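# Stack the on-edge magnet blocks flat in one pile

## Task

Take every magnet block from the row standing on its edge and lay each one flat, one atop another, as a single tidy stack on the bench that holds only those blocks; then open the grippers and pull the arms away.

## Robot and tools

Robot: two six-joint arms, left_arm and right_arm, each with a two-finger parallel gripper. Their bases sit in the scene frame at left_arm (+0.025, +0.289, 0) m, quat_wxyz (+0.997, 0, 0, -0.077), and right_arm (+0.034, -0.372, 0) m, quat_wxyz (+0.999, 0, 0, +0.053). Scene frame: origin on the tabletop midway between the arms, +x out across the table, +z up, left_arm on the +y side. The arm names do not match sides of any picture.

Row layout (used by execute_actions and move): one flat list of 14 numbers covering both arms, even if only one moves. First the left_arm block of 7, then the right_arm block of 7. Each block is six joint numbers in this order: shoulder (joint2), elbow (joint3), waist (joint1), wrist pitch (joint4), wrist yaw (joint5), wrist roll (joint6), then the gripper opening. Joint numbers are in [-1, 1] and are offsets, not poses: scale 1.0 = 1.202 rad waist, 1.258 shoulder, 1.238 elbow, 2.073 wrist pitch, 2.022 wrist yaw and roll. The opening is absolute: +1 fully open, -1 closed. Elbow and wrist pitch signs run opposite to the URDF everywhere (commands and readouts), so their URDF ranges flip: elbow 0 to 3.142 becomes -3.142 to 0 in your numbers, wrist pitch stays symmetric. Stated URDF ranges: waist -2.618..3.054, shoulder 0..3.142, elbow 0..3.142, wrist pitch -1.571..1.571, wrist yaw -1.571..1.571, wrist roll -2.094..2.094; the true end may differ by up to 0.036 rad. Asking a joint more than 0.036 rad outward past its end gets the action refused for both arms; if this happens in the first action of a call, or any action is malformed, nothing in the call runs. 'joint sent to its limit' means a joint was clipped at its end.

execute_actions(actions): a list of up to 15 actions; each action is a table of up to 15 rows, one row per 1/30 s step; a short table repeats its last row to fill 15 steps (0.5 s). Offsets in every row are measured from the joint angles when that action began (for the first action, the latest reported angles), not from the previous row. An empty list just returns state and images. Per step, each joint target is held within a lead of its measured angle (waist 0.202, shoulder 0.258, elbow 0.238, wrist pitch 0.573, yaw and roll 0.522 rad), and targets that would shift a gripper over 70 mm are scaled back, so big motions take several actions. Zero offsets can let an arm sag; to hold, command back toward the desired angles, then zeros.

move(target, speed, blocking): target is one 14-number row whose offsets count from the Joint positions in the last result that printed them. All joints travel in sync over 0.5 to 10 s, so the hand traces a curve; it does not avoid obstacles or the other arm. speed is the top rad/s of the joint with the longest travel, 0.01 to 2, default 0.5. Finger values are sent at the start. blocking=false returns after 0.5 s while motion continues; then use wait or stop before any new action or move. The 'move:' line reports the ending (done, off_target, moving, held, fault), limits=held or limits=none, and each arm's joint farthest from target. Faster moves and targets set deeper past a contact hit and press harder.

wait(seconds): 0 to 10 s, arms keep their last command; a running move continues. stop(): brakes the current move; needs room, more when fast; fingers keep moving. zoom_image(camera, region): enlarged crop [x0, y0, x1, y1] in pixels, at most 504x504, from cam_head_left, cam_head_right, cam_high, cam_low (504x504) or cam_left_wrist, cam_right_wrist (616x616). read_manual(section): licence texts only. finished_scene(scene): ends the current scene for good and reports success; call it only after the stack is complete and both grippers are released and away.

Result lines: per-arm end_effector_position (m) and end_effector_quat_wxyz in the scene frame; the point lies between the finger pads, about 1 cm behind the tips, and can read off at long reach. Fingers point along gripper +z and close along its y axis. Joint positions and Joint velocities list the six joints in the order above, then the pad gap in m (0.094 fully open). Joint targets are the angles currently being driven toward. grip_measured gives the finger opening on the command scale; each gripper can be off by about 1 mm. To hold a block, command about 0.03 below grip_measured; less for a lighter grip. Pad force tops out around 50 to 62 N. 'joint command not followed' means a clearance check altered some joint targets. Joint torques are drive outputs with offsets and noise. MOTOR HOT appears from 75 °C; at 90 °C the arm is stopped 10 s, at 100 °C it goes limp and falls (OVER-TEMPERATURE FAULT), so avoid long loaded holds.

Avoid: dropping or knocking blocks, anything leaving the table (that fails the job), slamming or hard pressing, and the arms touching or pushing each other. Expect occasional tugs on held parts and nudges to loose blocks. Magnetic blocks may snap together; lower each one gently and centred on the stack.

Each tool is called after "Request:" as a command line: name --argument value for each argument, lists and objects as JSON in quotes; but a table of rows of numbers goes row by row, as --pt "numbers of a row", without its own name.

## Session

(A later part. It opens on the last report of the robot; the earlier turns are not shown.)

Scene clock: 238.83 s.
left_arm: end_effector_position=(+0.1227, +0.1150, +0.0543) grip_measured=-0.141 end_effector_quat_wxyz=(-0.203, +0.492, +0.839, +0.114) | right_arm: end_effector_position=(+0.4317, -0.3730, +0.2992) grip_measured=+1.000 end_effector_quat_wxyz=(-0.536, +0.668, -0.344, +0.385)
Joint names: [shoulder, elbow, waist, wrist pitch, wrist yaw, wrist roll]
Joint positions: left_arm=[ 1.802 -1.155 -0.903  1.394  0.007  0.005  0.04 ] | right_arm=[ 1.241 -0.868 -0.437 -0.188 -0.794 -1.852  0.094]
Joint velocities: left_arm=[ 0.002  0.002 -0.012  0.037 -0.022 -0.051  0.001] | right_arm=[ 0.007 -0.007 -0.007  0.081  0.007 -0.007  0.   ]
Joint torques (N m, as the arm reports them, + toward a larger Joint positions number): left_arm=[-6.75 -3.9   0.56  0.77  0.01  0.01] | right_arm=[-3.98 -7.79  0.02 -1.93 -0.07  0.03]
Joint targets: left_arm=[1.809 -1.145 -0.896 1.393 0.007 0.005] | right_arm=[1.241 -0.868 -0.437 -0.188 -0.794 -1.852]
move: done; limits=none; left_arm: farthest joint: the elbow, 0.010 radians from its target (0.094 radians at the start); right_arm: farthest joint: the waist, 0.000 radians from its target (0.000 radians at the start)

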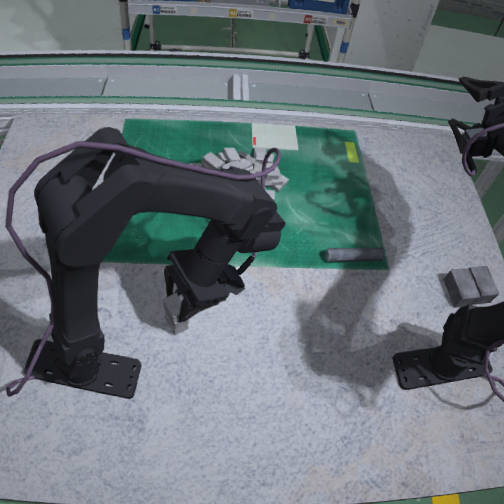

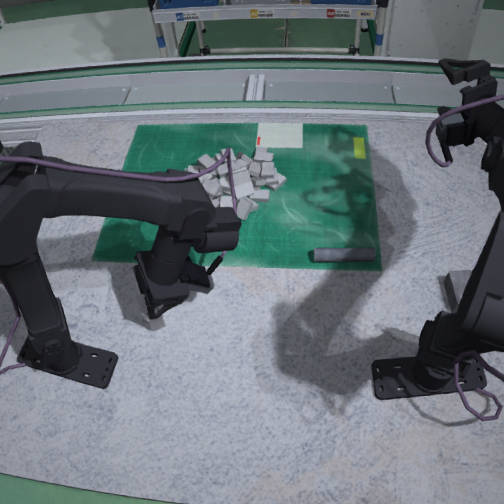

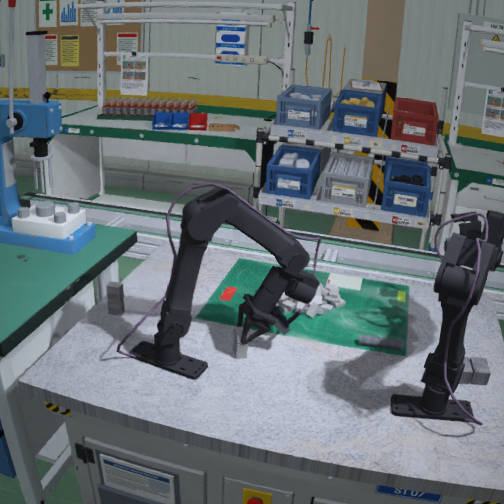

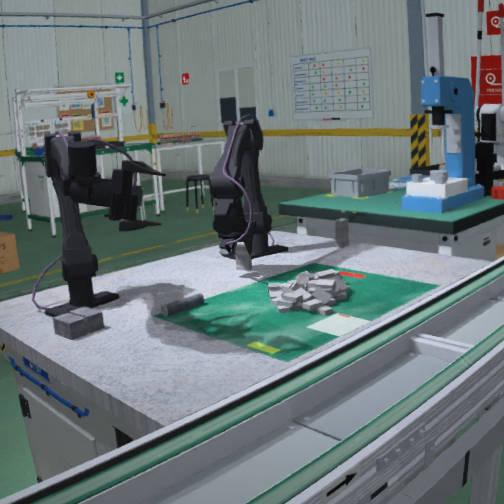

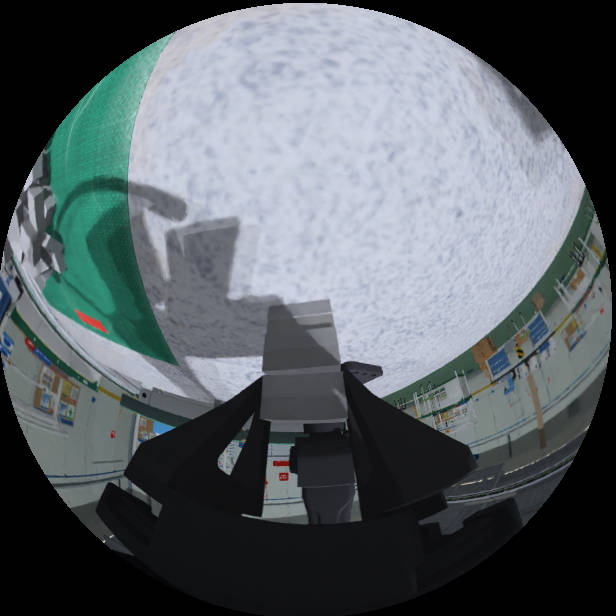

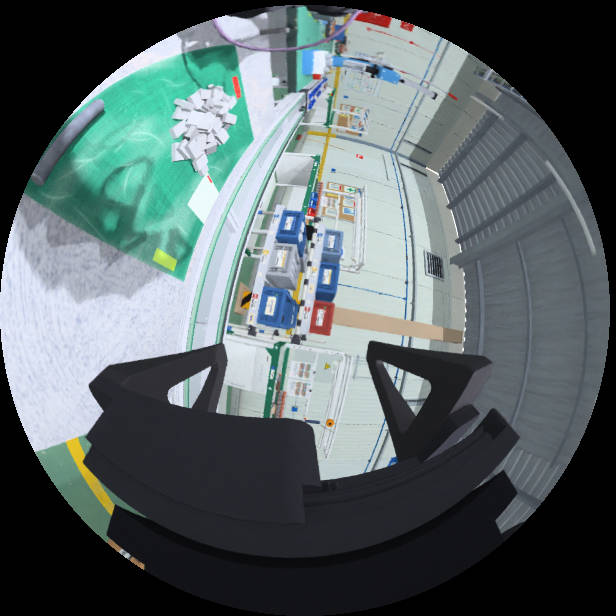

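Request:
move --target '[0.013,0.011,0.01,-0.007,0,0,-0.3,0,0,0,0,0,0,1]' --speed 0.03

Request:
zoom_image --camera "cam_left_wrist" --region '[230,290,390,440]'

Request:
execute_actions --actions '[[[0,0,0,0,0,0,-0.11,0,0,0,0,0,0,1]],[[0,0,0,0,0,0,0.25,0,0,0,0,0,0,1]]]'

Request:
move --target '[-0.1,-0.14,0,0.075,0,0,0.3,0,0,0,0,0,0,1]' --speed 0.25

Scene clock: 245.33 s.
left_arm: end_effector_position=(+0.1235, +0.1140, +0.0521) grip_measured=-0.141 end_effector_quat_wxyz=(-0.203, +0.492, +0.839, +0.114) | right_arm: end_effector_position=(+0.4317, -0.3730, +0.2992) grip_measured=+1.000 end_effector_quat_wxyz=(-0.536, +0.668, -0.344, +0.385)
Joint names: [shoulder, elbow, waist, wrist pitch, wrist yaw, wrist roll]
Joint positions: left_arm=[ 1.809 -1.155 -0.903  1.386  0.006  0.005  0.04 ] | right_arm=[ 1.241 -0.868 -0.437 -0.188 -0.794 -1.852  0.094]
Joint velocities: left_arm=[-0.002 -0.007 -0.002 -0.066  0.037 -0.007  0.   ] | right_arm=[-0.012  0.017 -0.012 -0.139 -0.022 -0.051  0.   ]
Joint torques (N m, as the arm reports them, + toward a larger Joint positions number): left_arm=[-6.62 -3.65  0.97  0.69  0.   -0.01] | right_arm=[-4.04 -7.74  0.02 -1.92 -0.09  0.03]
Joint targets: left_arm=[1.819 -1.141 -0.891 1.379 0.007 0.005] | right_arm=[1.241 -0.868 -0.437 -0.188 -0.794 -1.852]
move: done; limits=none; left_arm: farthest joint: the elbow, 0.013 radians from its target (0.013 radians at the start); right_arm: farthest joint: the waist, 0.000 radians from its target (0.000 radians at the start)

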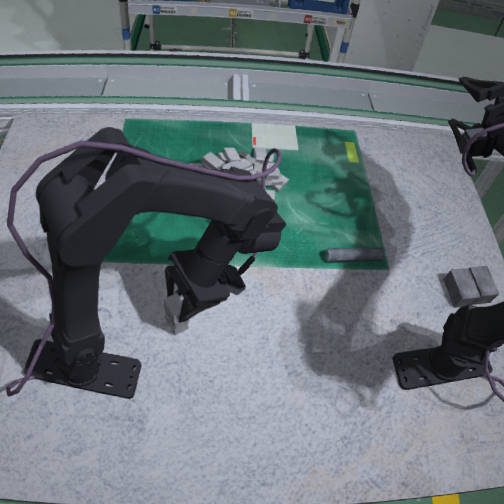

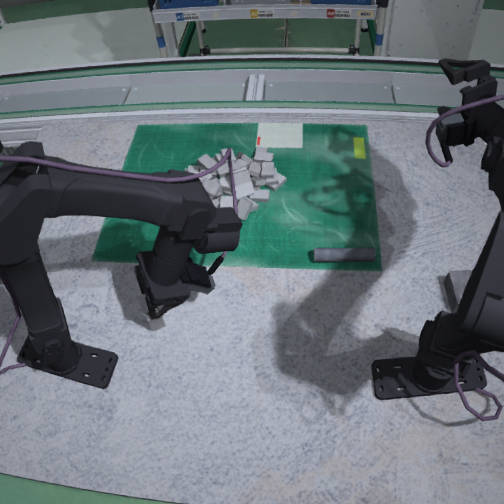

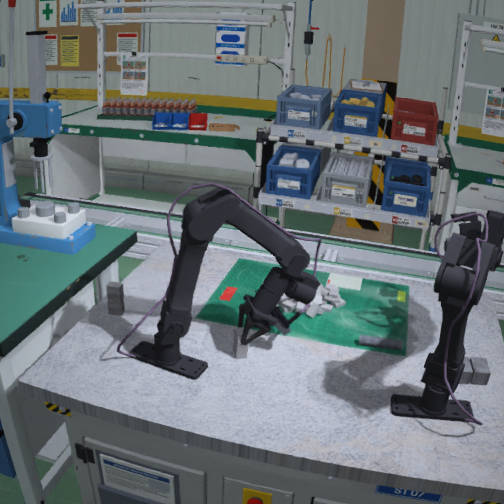

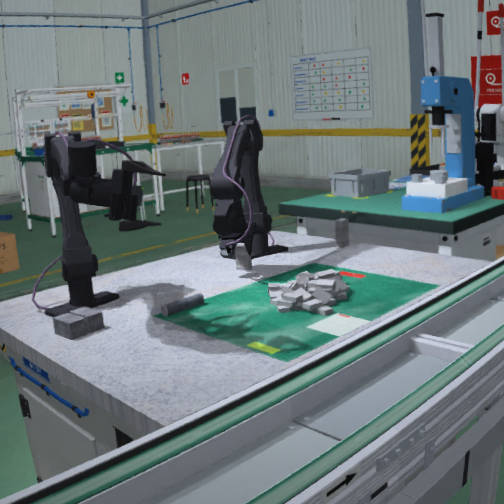

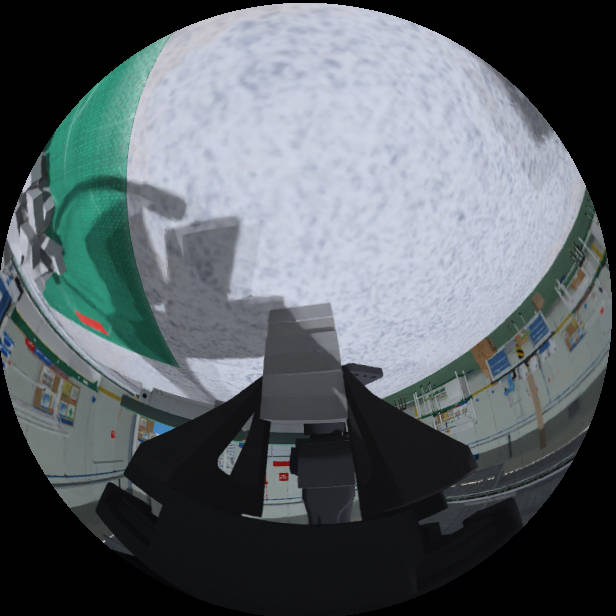

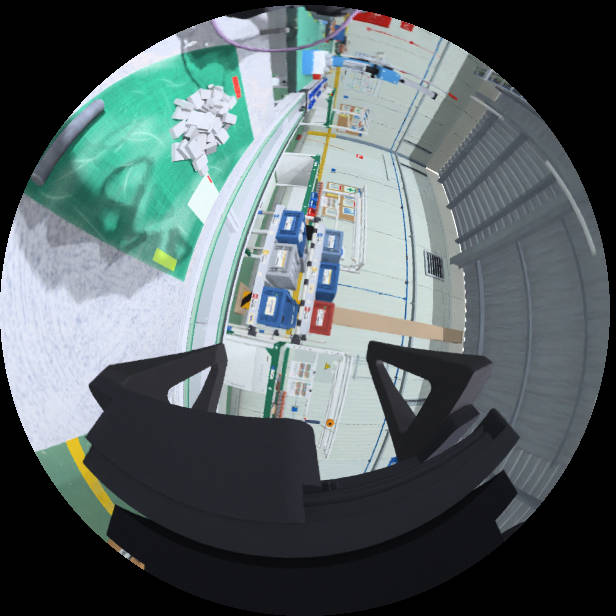

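Region (230, 290, 390, 440) of cam_left_wrist's 616x616 image, scaled by 3.150, with more detail than that image has; it fills the top 472 rows of this view, and the rest is white.

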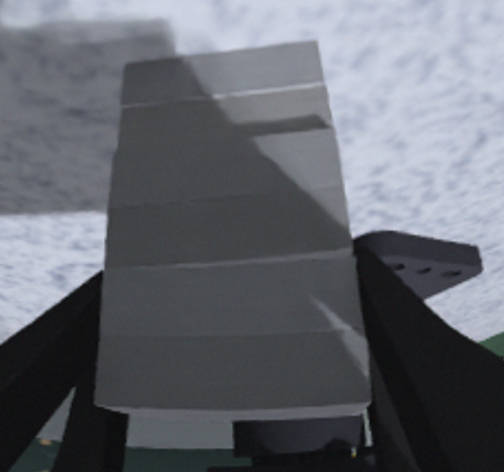

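Scene clock: 246.33 s.
left_arm: end_effector_position=(+0.1235, +0.1140, +0.0521) grip_measured=+0.248 end_effector_quat_wxyz=(-0.203, +0.492, +0.839, +0.114) | right_arm: end_effector_position=(+0.4317, -0.3730, +0.2992) grip_measured=+1.000 end_effector_quat_wxyz=(-0.536, +0.668, -0.344, +0.385)
Joint names: [shoulder, elbow, waist, wrist pitch, wrist yaw, wrist roll]
Joint positions: left_arm=[ 1.809 -1.155 -0.903  1.386  0.006  0.005  0.059] | right_arm=[ 1.241 -0.868 -0.437 -0.188 -0.794 -1.852  0.094]
Joint velocities: left_arm=[-0.002  0.007 -0.012 -0.022  0.007  0.022  0.001] | right_arm=[-0.007  0.012  0.002  0.022  0.007  0.007  0.   ]
Joint torques (N m, as the arm reports them, + toward a larger Joint positions number): left_arm=[-7.34 -4.61 -0.05  0.78  0.   -0.01] | right_arm=[-4.06 -7.74  0.01 -1.93 -0.08  0.03]
Joint targets: left_arm=[1.809 -1.155 -0.903 1.386 0.006 0.005] | right_arm=[1.241 -0.868 -0.437 -0.188 -0.794 -1.852]

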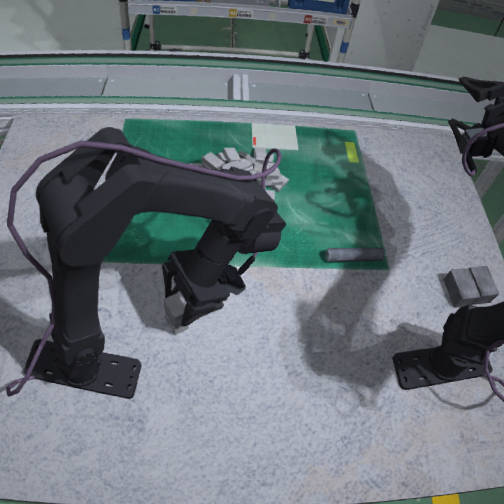

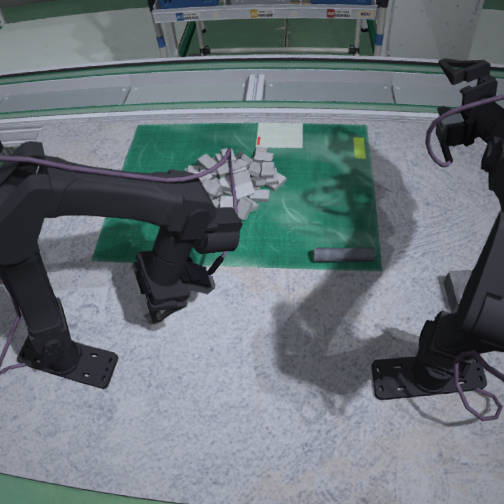

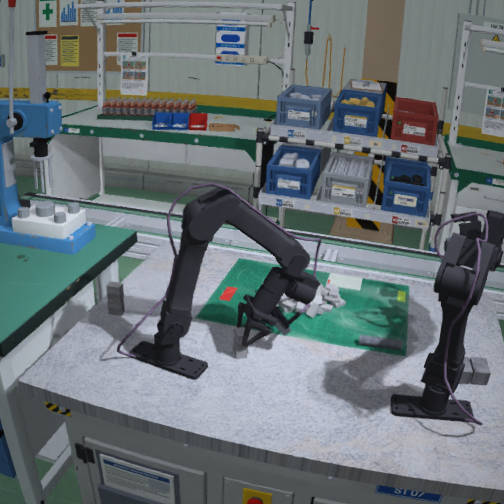

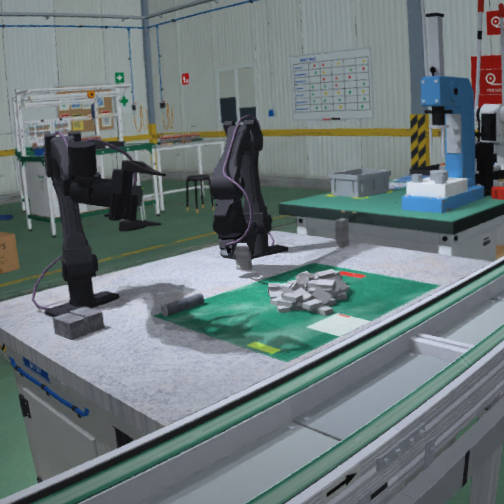

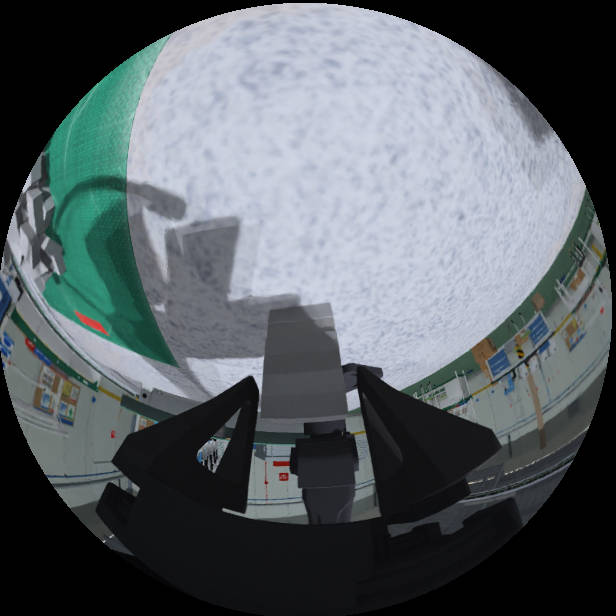

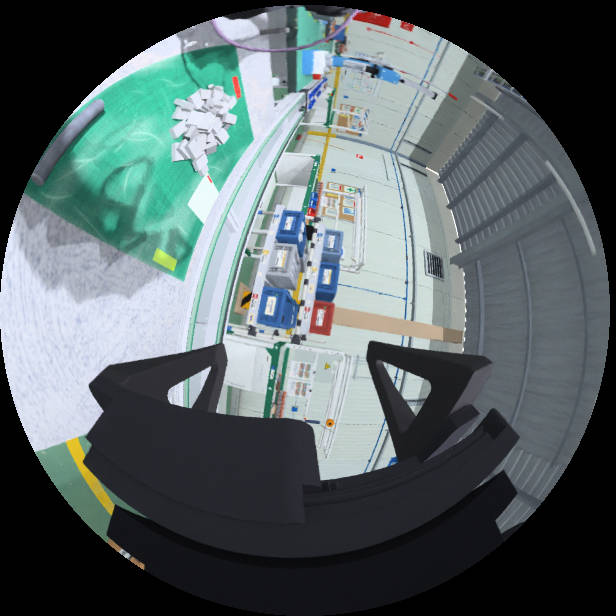

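Scene clock: 247.63 s.
left_arm: end_effector_position=(+0.1329, +0.0972, +0.1093) grip_measured=+0.298 end_effector_quat_wxyz=(-0.148, +0.499, +0.850, +0.082) | right_arm: end_effector_position=(+0.4317, -0.3730, +0.2992) grip_measured=+1.000 end_effector_quat_wxyz=(-0.536, +0.668, -0.344, +0.385)
Joint names: [shoulder, elbow, waist, wrist pitch, wrist yaw, wrist roll]
Joint positions: left_arm=[ 1.698 -1.31  -0.903  1.523  0.006  0.005  0.061] | right_arm=[ 1.241 -0.868 -0.437 -0.188 -0.794 -1.852  0.094]
Joint velocities: left_arm=[ 0.002 -0.007 -0.007 -0.037  0.051 -0.037  0.   ] | right_arm=[ 0.002  0.002 -0.002  0.007 -0.022 -0.081  0.   ]
Joint torques (N m, as the arm reports them, + toward a larger Joint positions number): left_arm=[-7.96 -6.5   0.01  0.72  0.01  0.  ] | right_arm=[-4.02 -7.77 -0.05 -1.93 -0.09  0.02]
Joint targets: left_arm=[1.683 -1.328 -0.903 1.541 0.006 0.005] | right_arm=[1.241 -0.868 -0.437 -0.188 -0.794 -1.852]
move: done; limits=none; left_arm: farthest joint: the elbow, 0.018 radians from its target (0.174 radians at the start); right_arm: farthest joint: the waist, 0.000 radians from its target (0.000 radians at the start)

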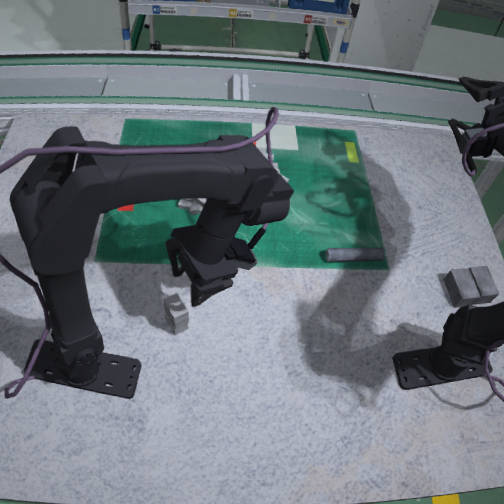

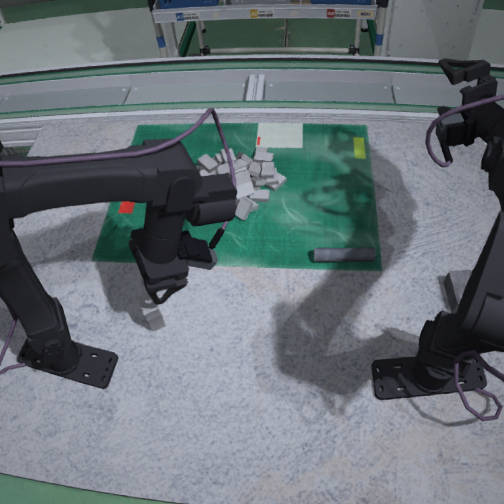

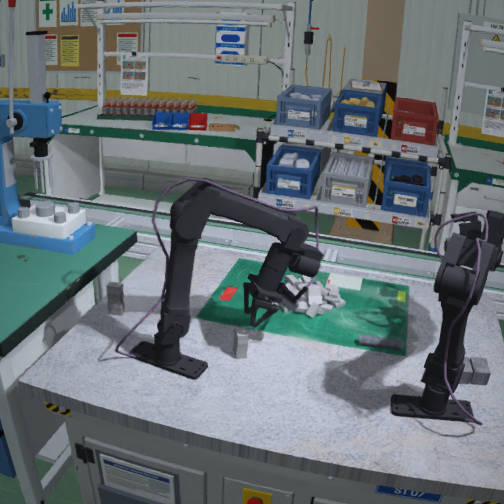

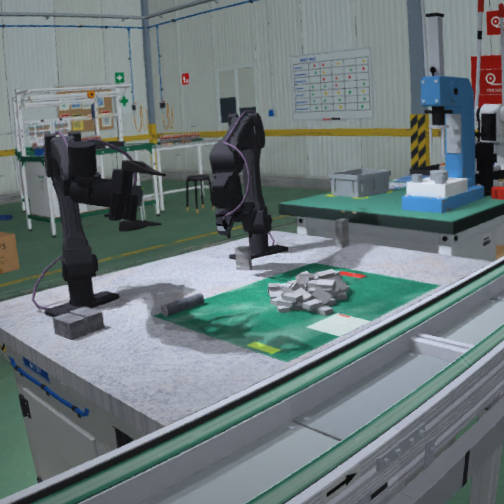

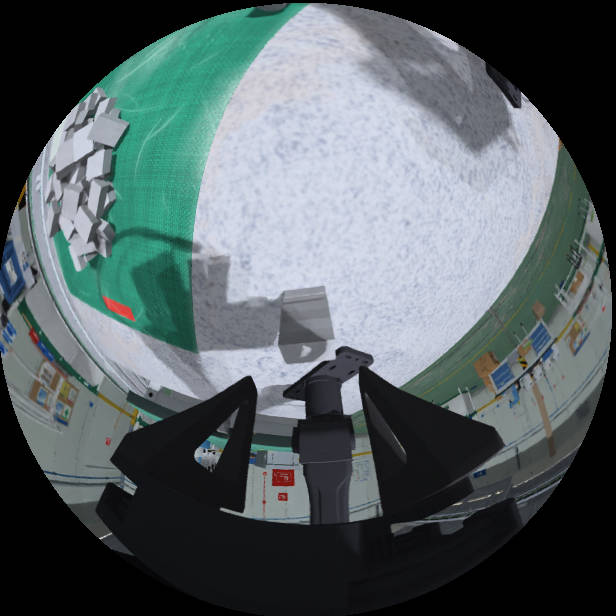

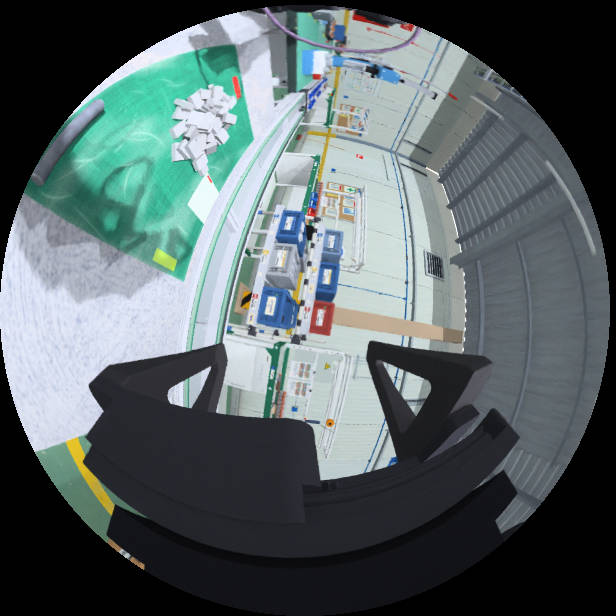

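Request:
move --target '[-0.24,0.1,0.58,-0.4,0,0,0.6,0,0,0,0,0,0,1]' --speed 0.7

Request:
zoom_image --camera "cam_low" --region '[195,215,295,295]'

Request:
zoom_image --camera "cam_high" --region '[200,290,300,380]'

Scene clock: 269.07 s.
left_arm: end_effector_position=(+0.3814, +0.1529, +0.1889) grip_measured=+0.598 end_effector_quat_wxyz=(+0.315, +0.175, +0.931, -0.060) | right_arm: end_effector_position=(+0.4317, -0.3730, +0.2992) grip_measured=+1.000 end_effector_quat_wxyz=(-0.536, +0.668, -0.344, +0.385)
Joint names: [shoulder, elbow, waist, wrist pitch, wrist yaw, wrist roll]
Joint positions: left_arm=[ 1.413 -1.201 -0.21   0.707  0.005  0.005  0.075] | right_arm=[ 1.241 -0.868 -0.437 -0.188 -0.794 -1.852  0.094]
Joint velocities: left_arm=[ 0.002  0.007  0.007  0.037 -0.051  0.007 -0.001] | right_arm=[-0.007  0.017 -0.007 -0.007 -0.022  0.022  0.   ]
Joint torques (N m, as the arm reports them, + toward a larger Joint positions number): left_arm=[-7.08 -5.54  0.35 -1.71  0.    0.  ] | right_arm=[-4.02 -7.81  0.   -1.91 -0.09  0.05]
Joint targets: left_arm=[1.396 -1.186 -0.206 0.694 0.006 0.005] | right_arm=[1.241 -0.868 -0.437 -0.188 -0.794 -1.852]
move: done; limits=none; left_arm: farthest joint: the shoulder, 0.017 radians from its target (0.302 radians at the start); right_arm: farthest joint: the waist, 0.000 radians from its target (0.000 radians at the start)

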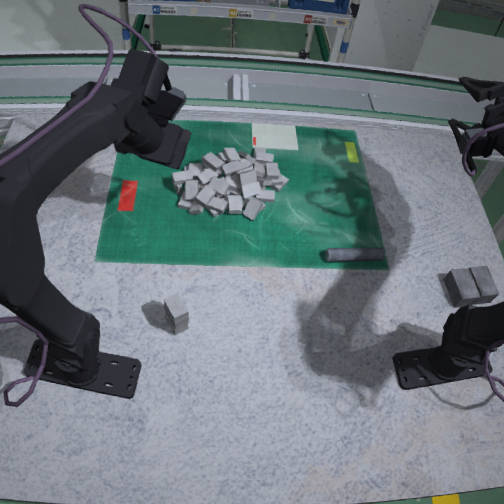

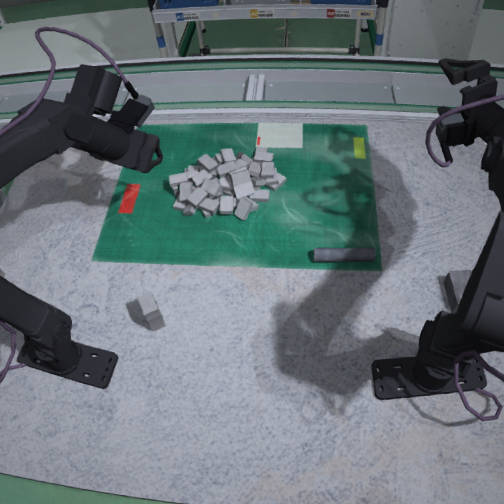

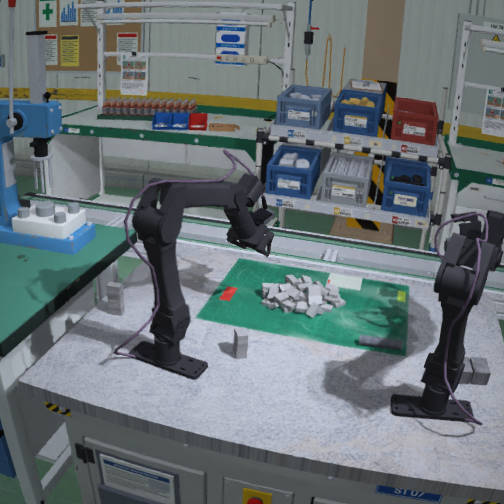

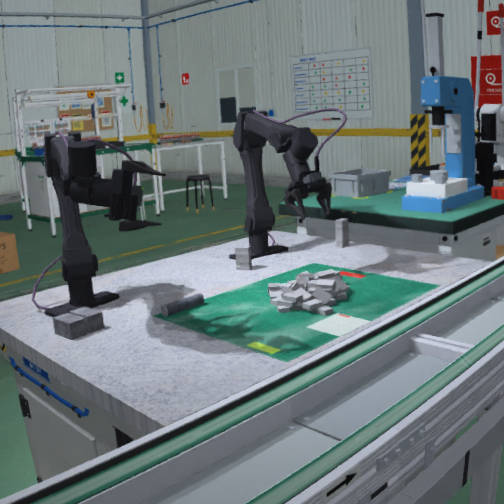

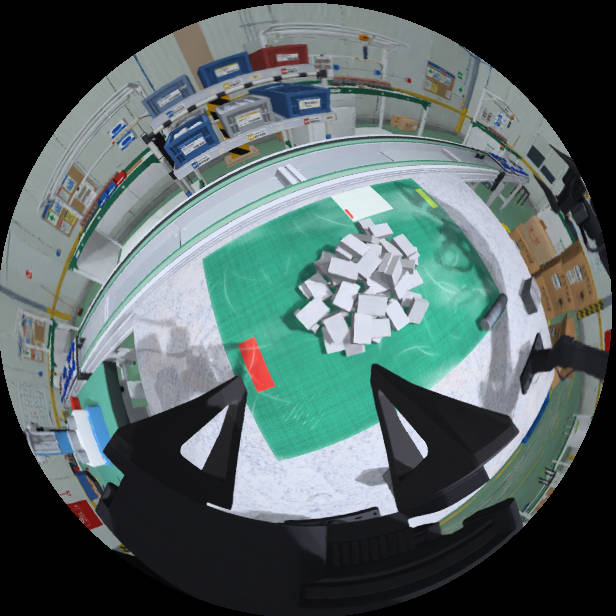

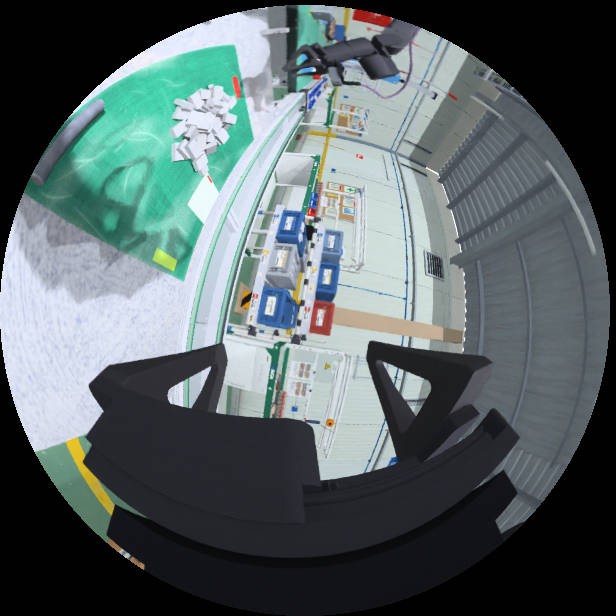

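Region (195, 215, 295, 295) of cam_low's 504x504 image, scaled by 5.040, with more detail than that image has; it fills the top 403 rows of this view, and the rest is white.

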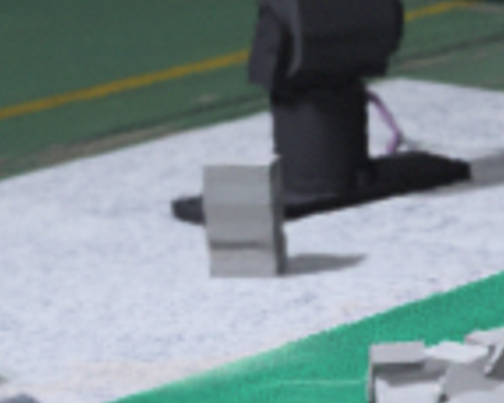

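Region (200, 290, 300, 380) of cam_high's 504x504 image, scaled by 5.040, with more detail than that image has; it fills the top 454 rows of this view, and the rest is white.

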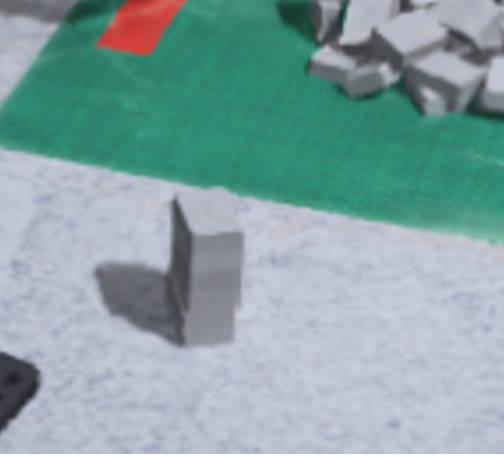

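Request:
move --target '[-0.145,0.215,-0.577,0.266,0,0.772,0.7,0,0,0,0,0,0,1]' --speed 0.9

Request:
move --target '[0.05,0.11,0,-0.1,0,0,0.7,0,0,0,0,0,0,1]' --speed 0.2

Scene clock: 277.20 s.
left_arm: end_effector_position=(+0.1236, +0.1183, +0.1047) grip_measured=+0.699 end_effector_quat_wxyz=(+0.016, +0.965, +0.263, +0.003) | right_arm: end_effector_position=(+0.4317, -0.3730, +0.2992) grip_measured=+1.000 end_effector_quat_wxyz=(-0.536, +0.668, -0.344, +0.385)
Joint names: [shoulder, elbow, waist, wrist pitch, wrist yaw, wrist roll]
Joint positions: left_arm=[ 1.251 -0.947 -0.894  1.233  0.003  1.561  0.08 ] | right_arm=[ 1.241 -0.868 -0.437 -0.188 -0.794 -1.852  0.094]
Joint velocities: left_arm=[-0.002  0.007  0.007 -0.037 -0.007 -0.051  0.   ] | right_arm=[-0.012  0.012  0.012  0.007  0.081 -0.037  0.   ]
Joint torques (N m, as the arm reports them, + toward a larger Joint positions number): left_arm=[-4.68 -4.95 -0.78 -0.07  0.02  0.07] | right_arm=[-4.03 -7.81  0.06 -1.92 -0.08  0.03]
Joint targets: left_arm=[1.231 -0.935 -0.903 1.259 0.005 1.566] | right_arm=[1.241 -0.868 -0.437 -0.188 -0.794 -1.852]
move: off_target (left_arm); limits=none; left_arm: farthest joint: the wrist pitch, 0.025 radians from its target (0.552 radians at the start); right_arm: farthest joint: the waist, 0.000 radians from its target (0.000 radians at the start)

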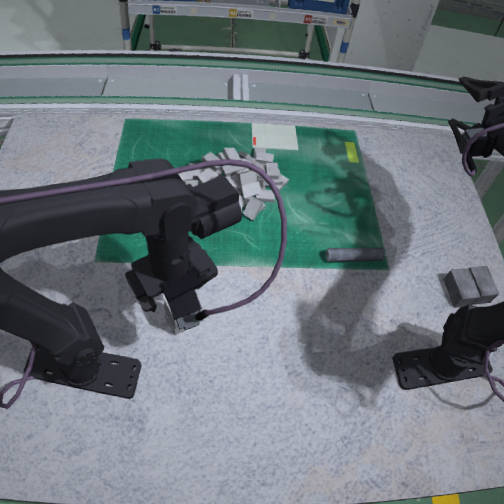

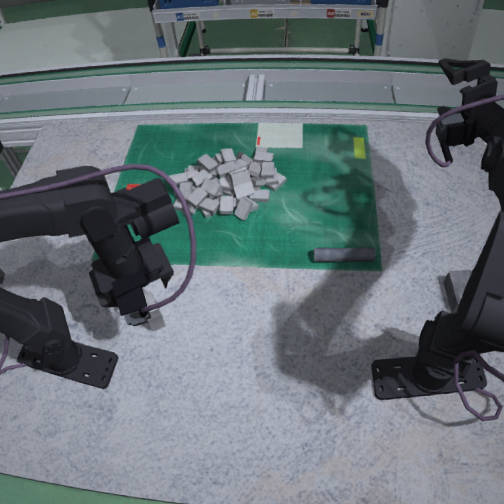

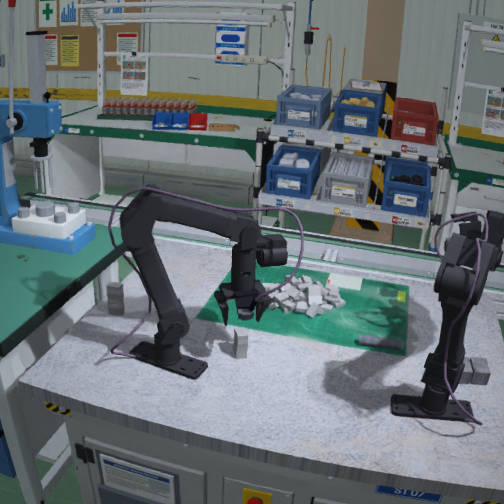

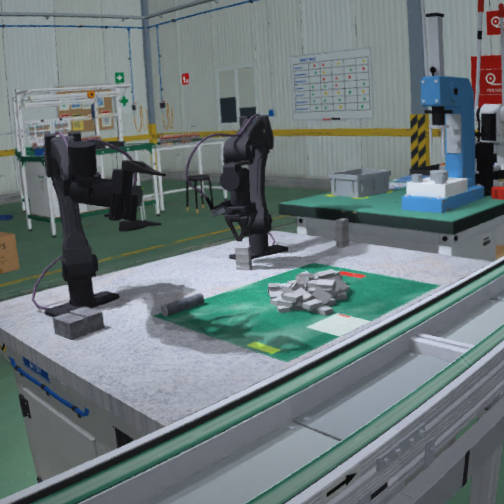

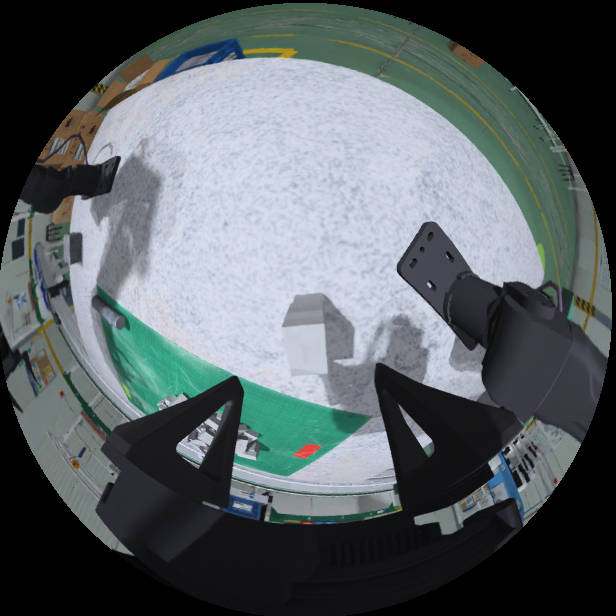

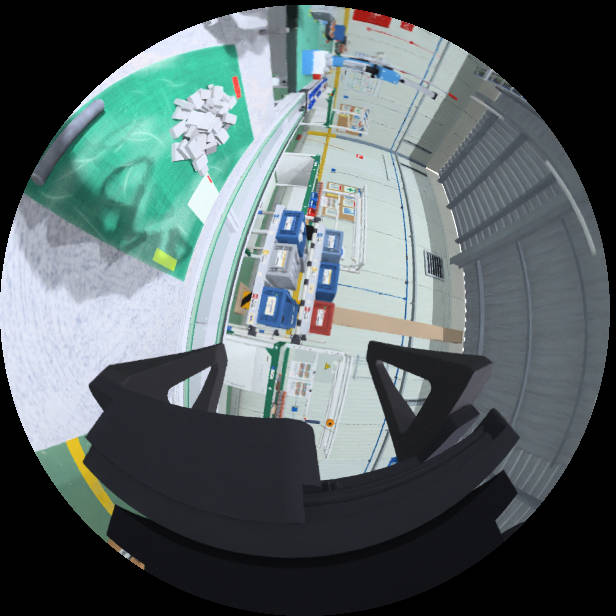

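Scene clock: 278.87 s.
left_arm: end_effector_position=(+0.1289, +0.1090, +0.0647) grip_measured=+0.699 end_effector_quat_wxyz=(+0.024, +0.965, +0.263, +0.005) | right_arm: end_effector_position=(+0.4317, -0.3730, +0.2992) grip_measured=+1.000 end_effector_quat_wxyz=(-0.536, +0.668, -0.344, +0.385)
Joint names: [shoulder, elbow, waist, wrist pitch, wrist yaw, wrist roll]
Joint positions: left_arm=[ 1.304 -0.822 -0.894  1.039  0.003  1.561  0.08 ] | right_arm=[ 1.241 -0.868 -0.437 -0.188 -0.794 -1.852  0.094]
Joint velocities: left_arm=[ 0.002 -0.002  0.007 -0.007 -0.051 -0.066  0.   ] | right_arm=[-0.012  0.002 -0.012 -0.022 -0.022 -0.11   0.   ]
Joint torques (N m, as the arm reports them, + toward a larger Joint positions number): left_arm=[-2.64 -4.91 -0.01 -0.54  0.01  0.  ] | right_arm=[-4.01 -7.79  0.05 -1.92 -0.08  0.04]
Joint targets: left_arm=[1.314 -0.811 -0.894 1.026 0.003 1.561] | right_arm=[1.241 -0.868 -0.437 -0.188 -0.794 -1.852]
move: done; limits=none; left_arm: farthest joint: the wrist pitch, 0.013 radians from its target (0.207 radians at the start); right_arm: farthest joint: the waist, 0.000 radians from its target (0.000 radians at the start)

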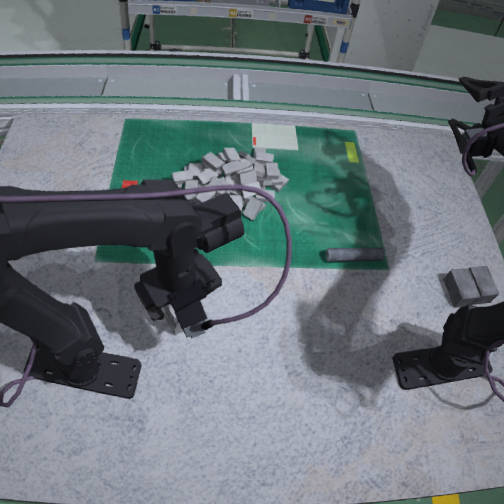

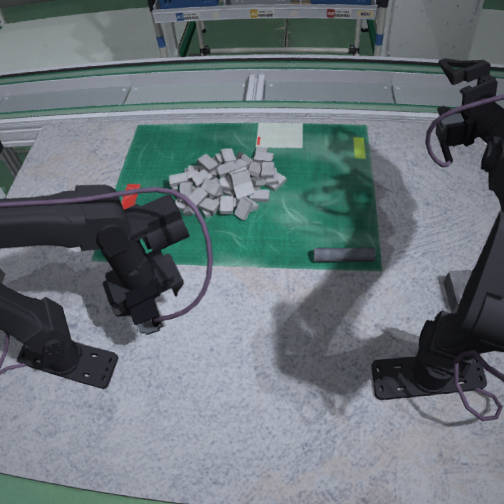

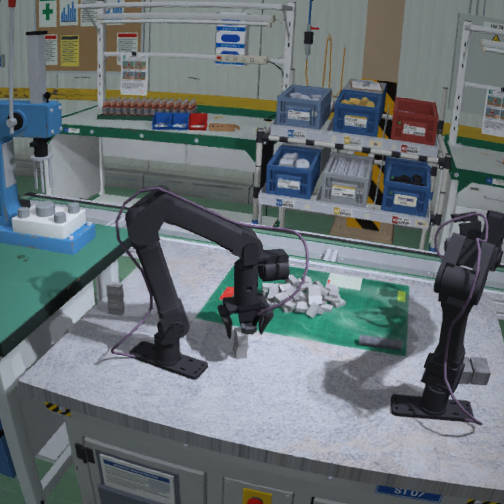

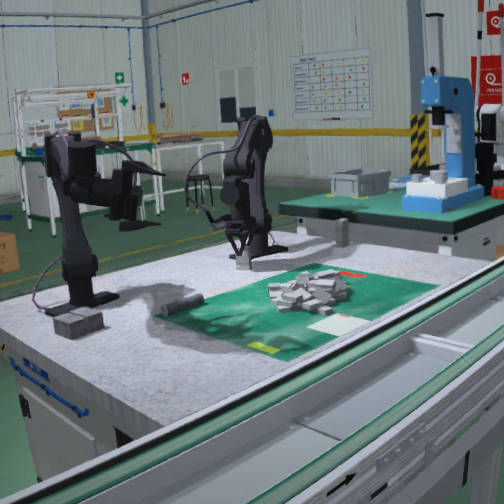

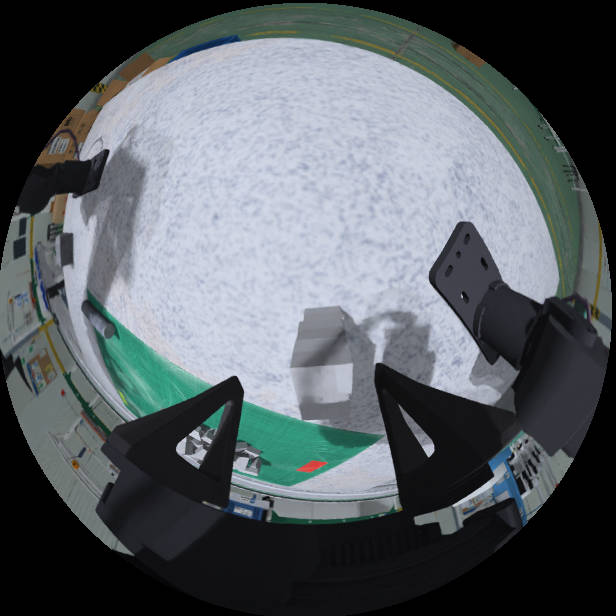

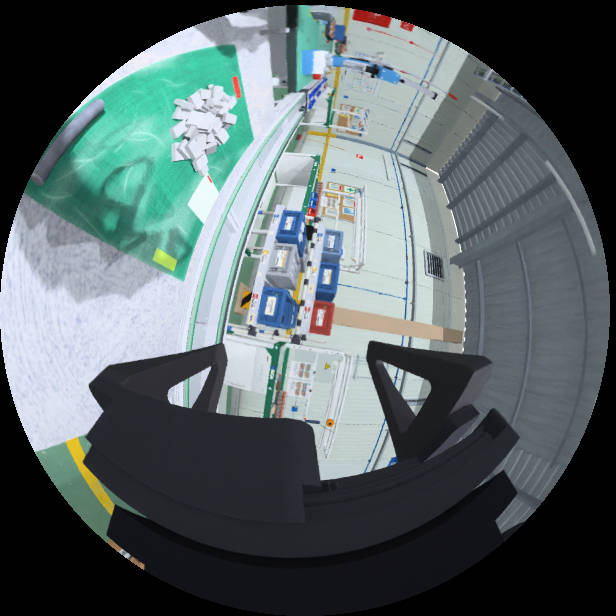

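Request:
move --target '[0.056,0.128,-0.01,-0.085,0,0,0.7,0,0,0,0,0,0,1]' --speed 0.12

Scene clock: 283.27 s.
left_arm: end_effector_position=(+0.1224, +0.1203, +0.0192) grip_measured=+0.699 end_effector_quat_wxyz=(+0.004, +0.965, +0.263, -0.001) | right_arm: end_effector_position=(+0.4317, -0.3730, +0.2992) grip_measured=+1.000 end_effector_quat_wxyz=(-0.536, +0.668, -0.344, +0.385)
Joint names: [shoulder, elbow, waist, wrist pitch, wrist yaw, wrist roll]
Joint positions: left_arm=[ 1.364 -0.675 -0.894  0.876  0.003  1.561  0.08 ] | right_arm=[ 1.241 -0.868 -0.437 -0.188 -0.794 -1.852  0.094]
Joint velocities: left_arm=[-0.007  0.007 -0.002  0.007  0.007 -0.007 -0.   ] | right_arm=[-0.007  0.012 -0.012  0.022  0.051  0.007  0.   ]
Joint torques (N m, as the arm reports them, + toward a larger Joint positions number): left_arm=[-2.68 -4.45 -1.03 -0.44  0.01 -0.02] | right_arm=[-4.03 -7.81  0.01 -1.92 -0.07  0.04]
Joint targets: left_arm=[1.375 -0.663 -0.906 0.862 0.003 1.561] | right_arm=[1.241 -0.868 -0.437 -0.188 -0.794 -1.852]
move: done; limits=none; left_arm: farthest joint: the wrist pitch, 0.013 radians from its target (0.175 radians at the start); right_arm: farthest joint: the waist, 0.000 radians from its target (0.000 radians at the start)

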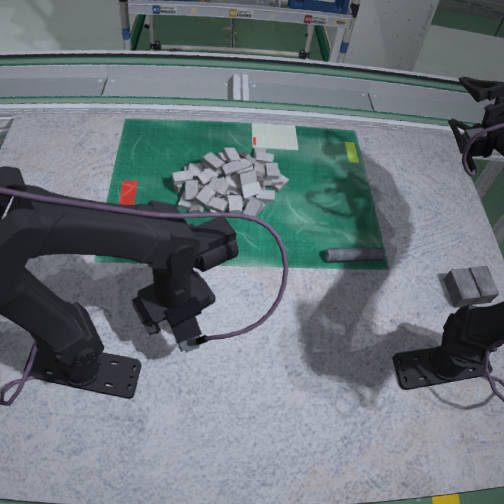

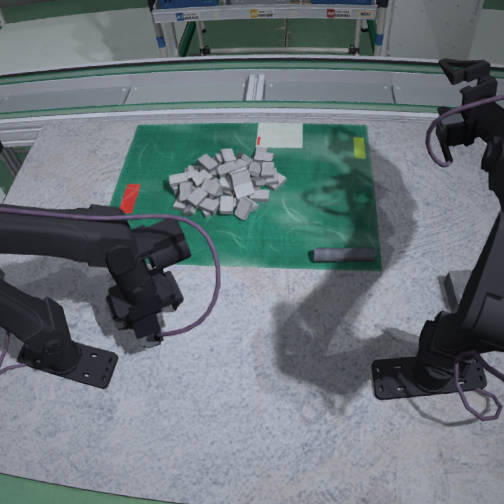

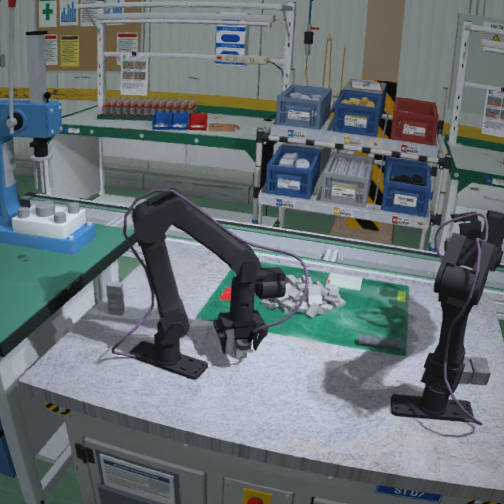

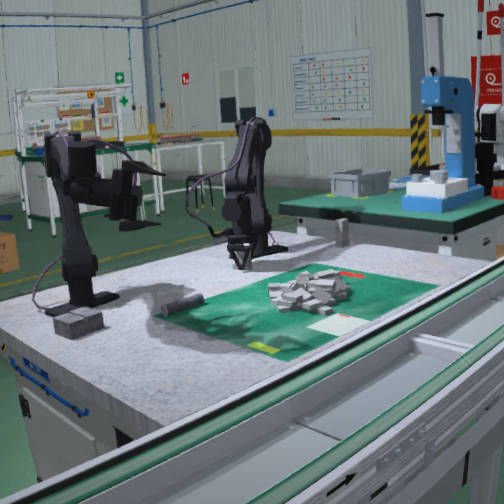

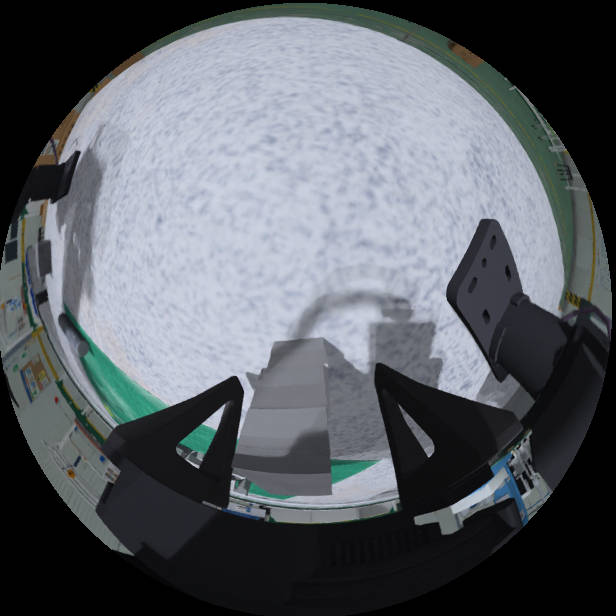

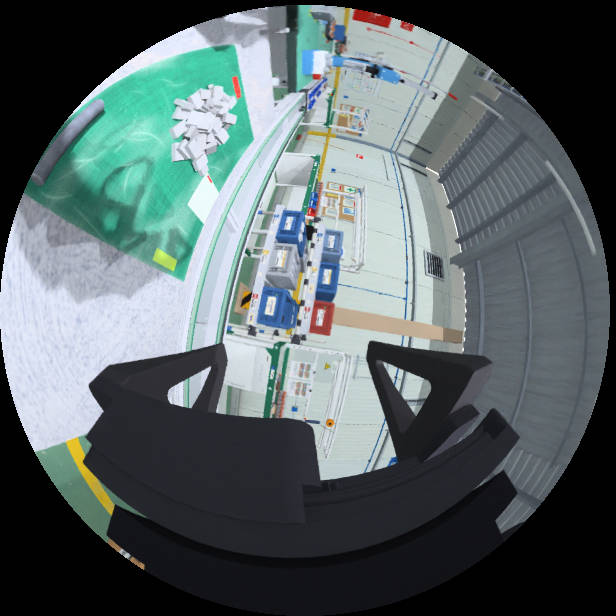

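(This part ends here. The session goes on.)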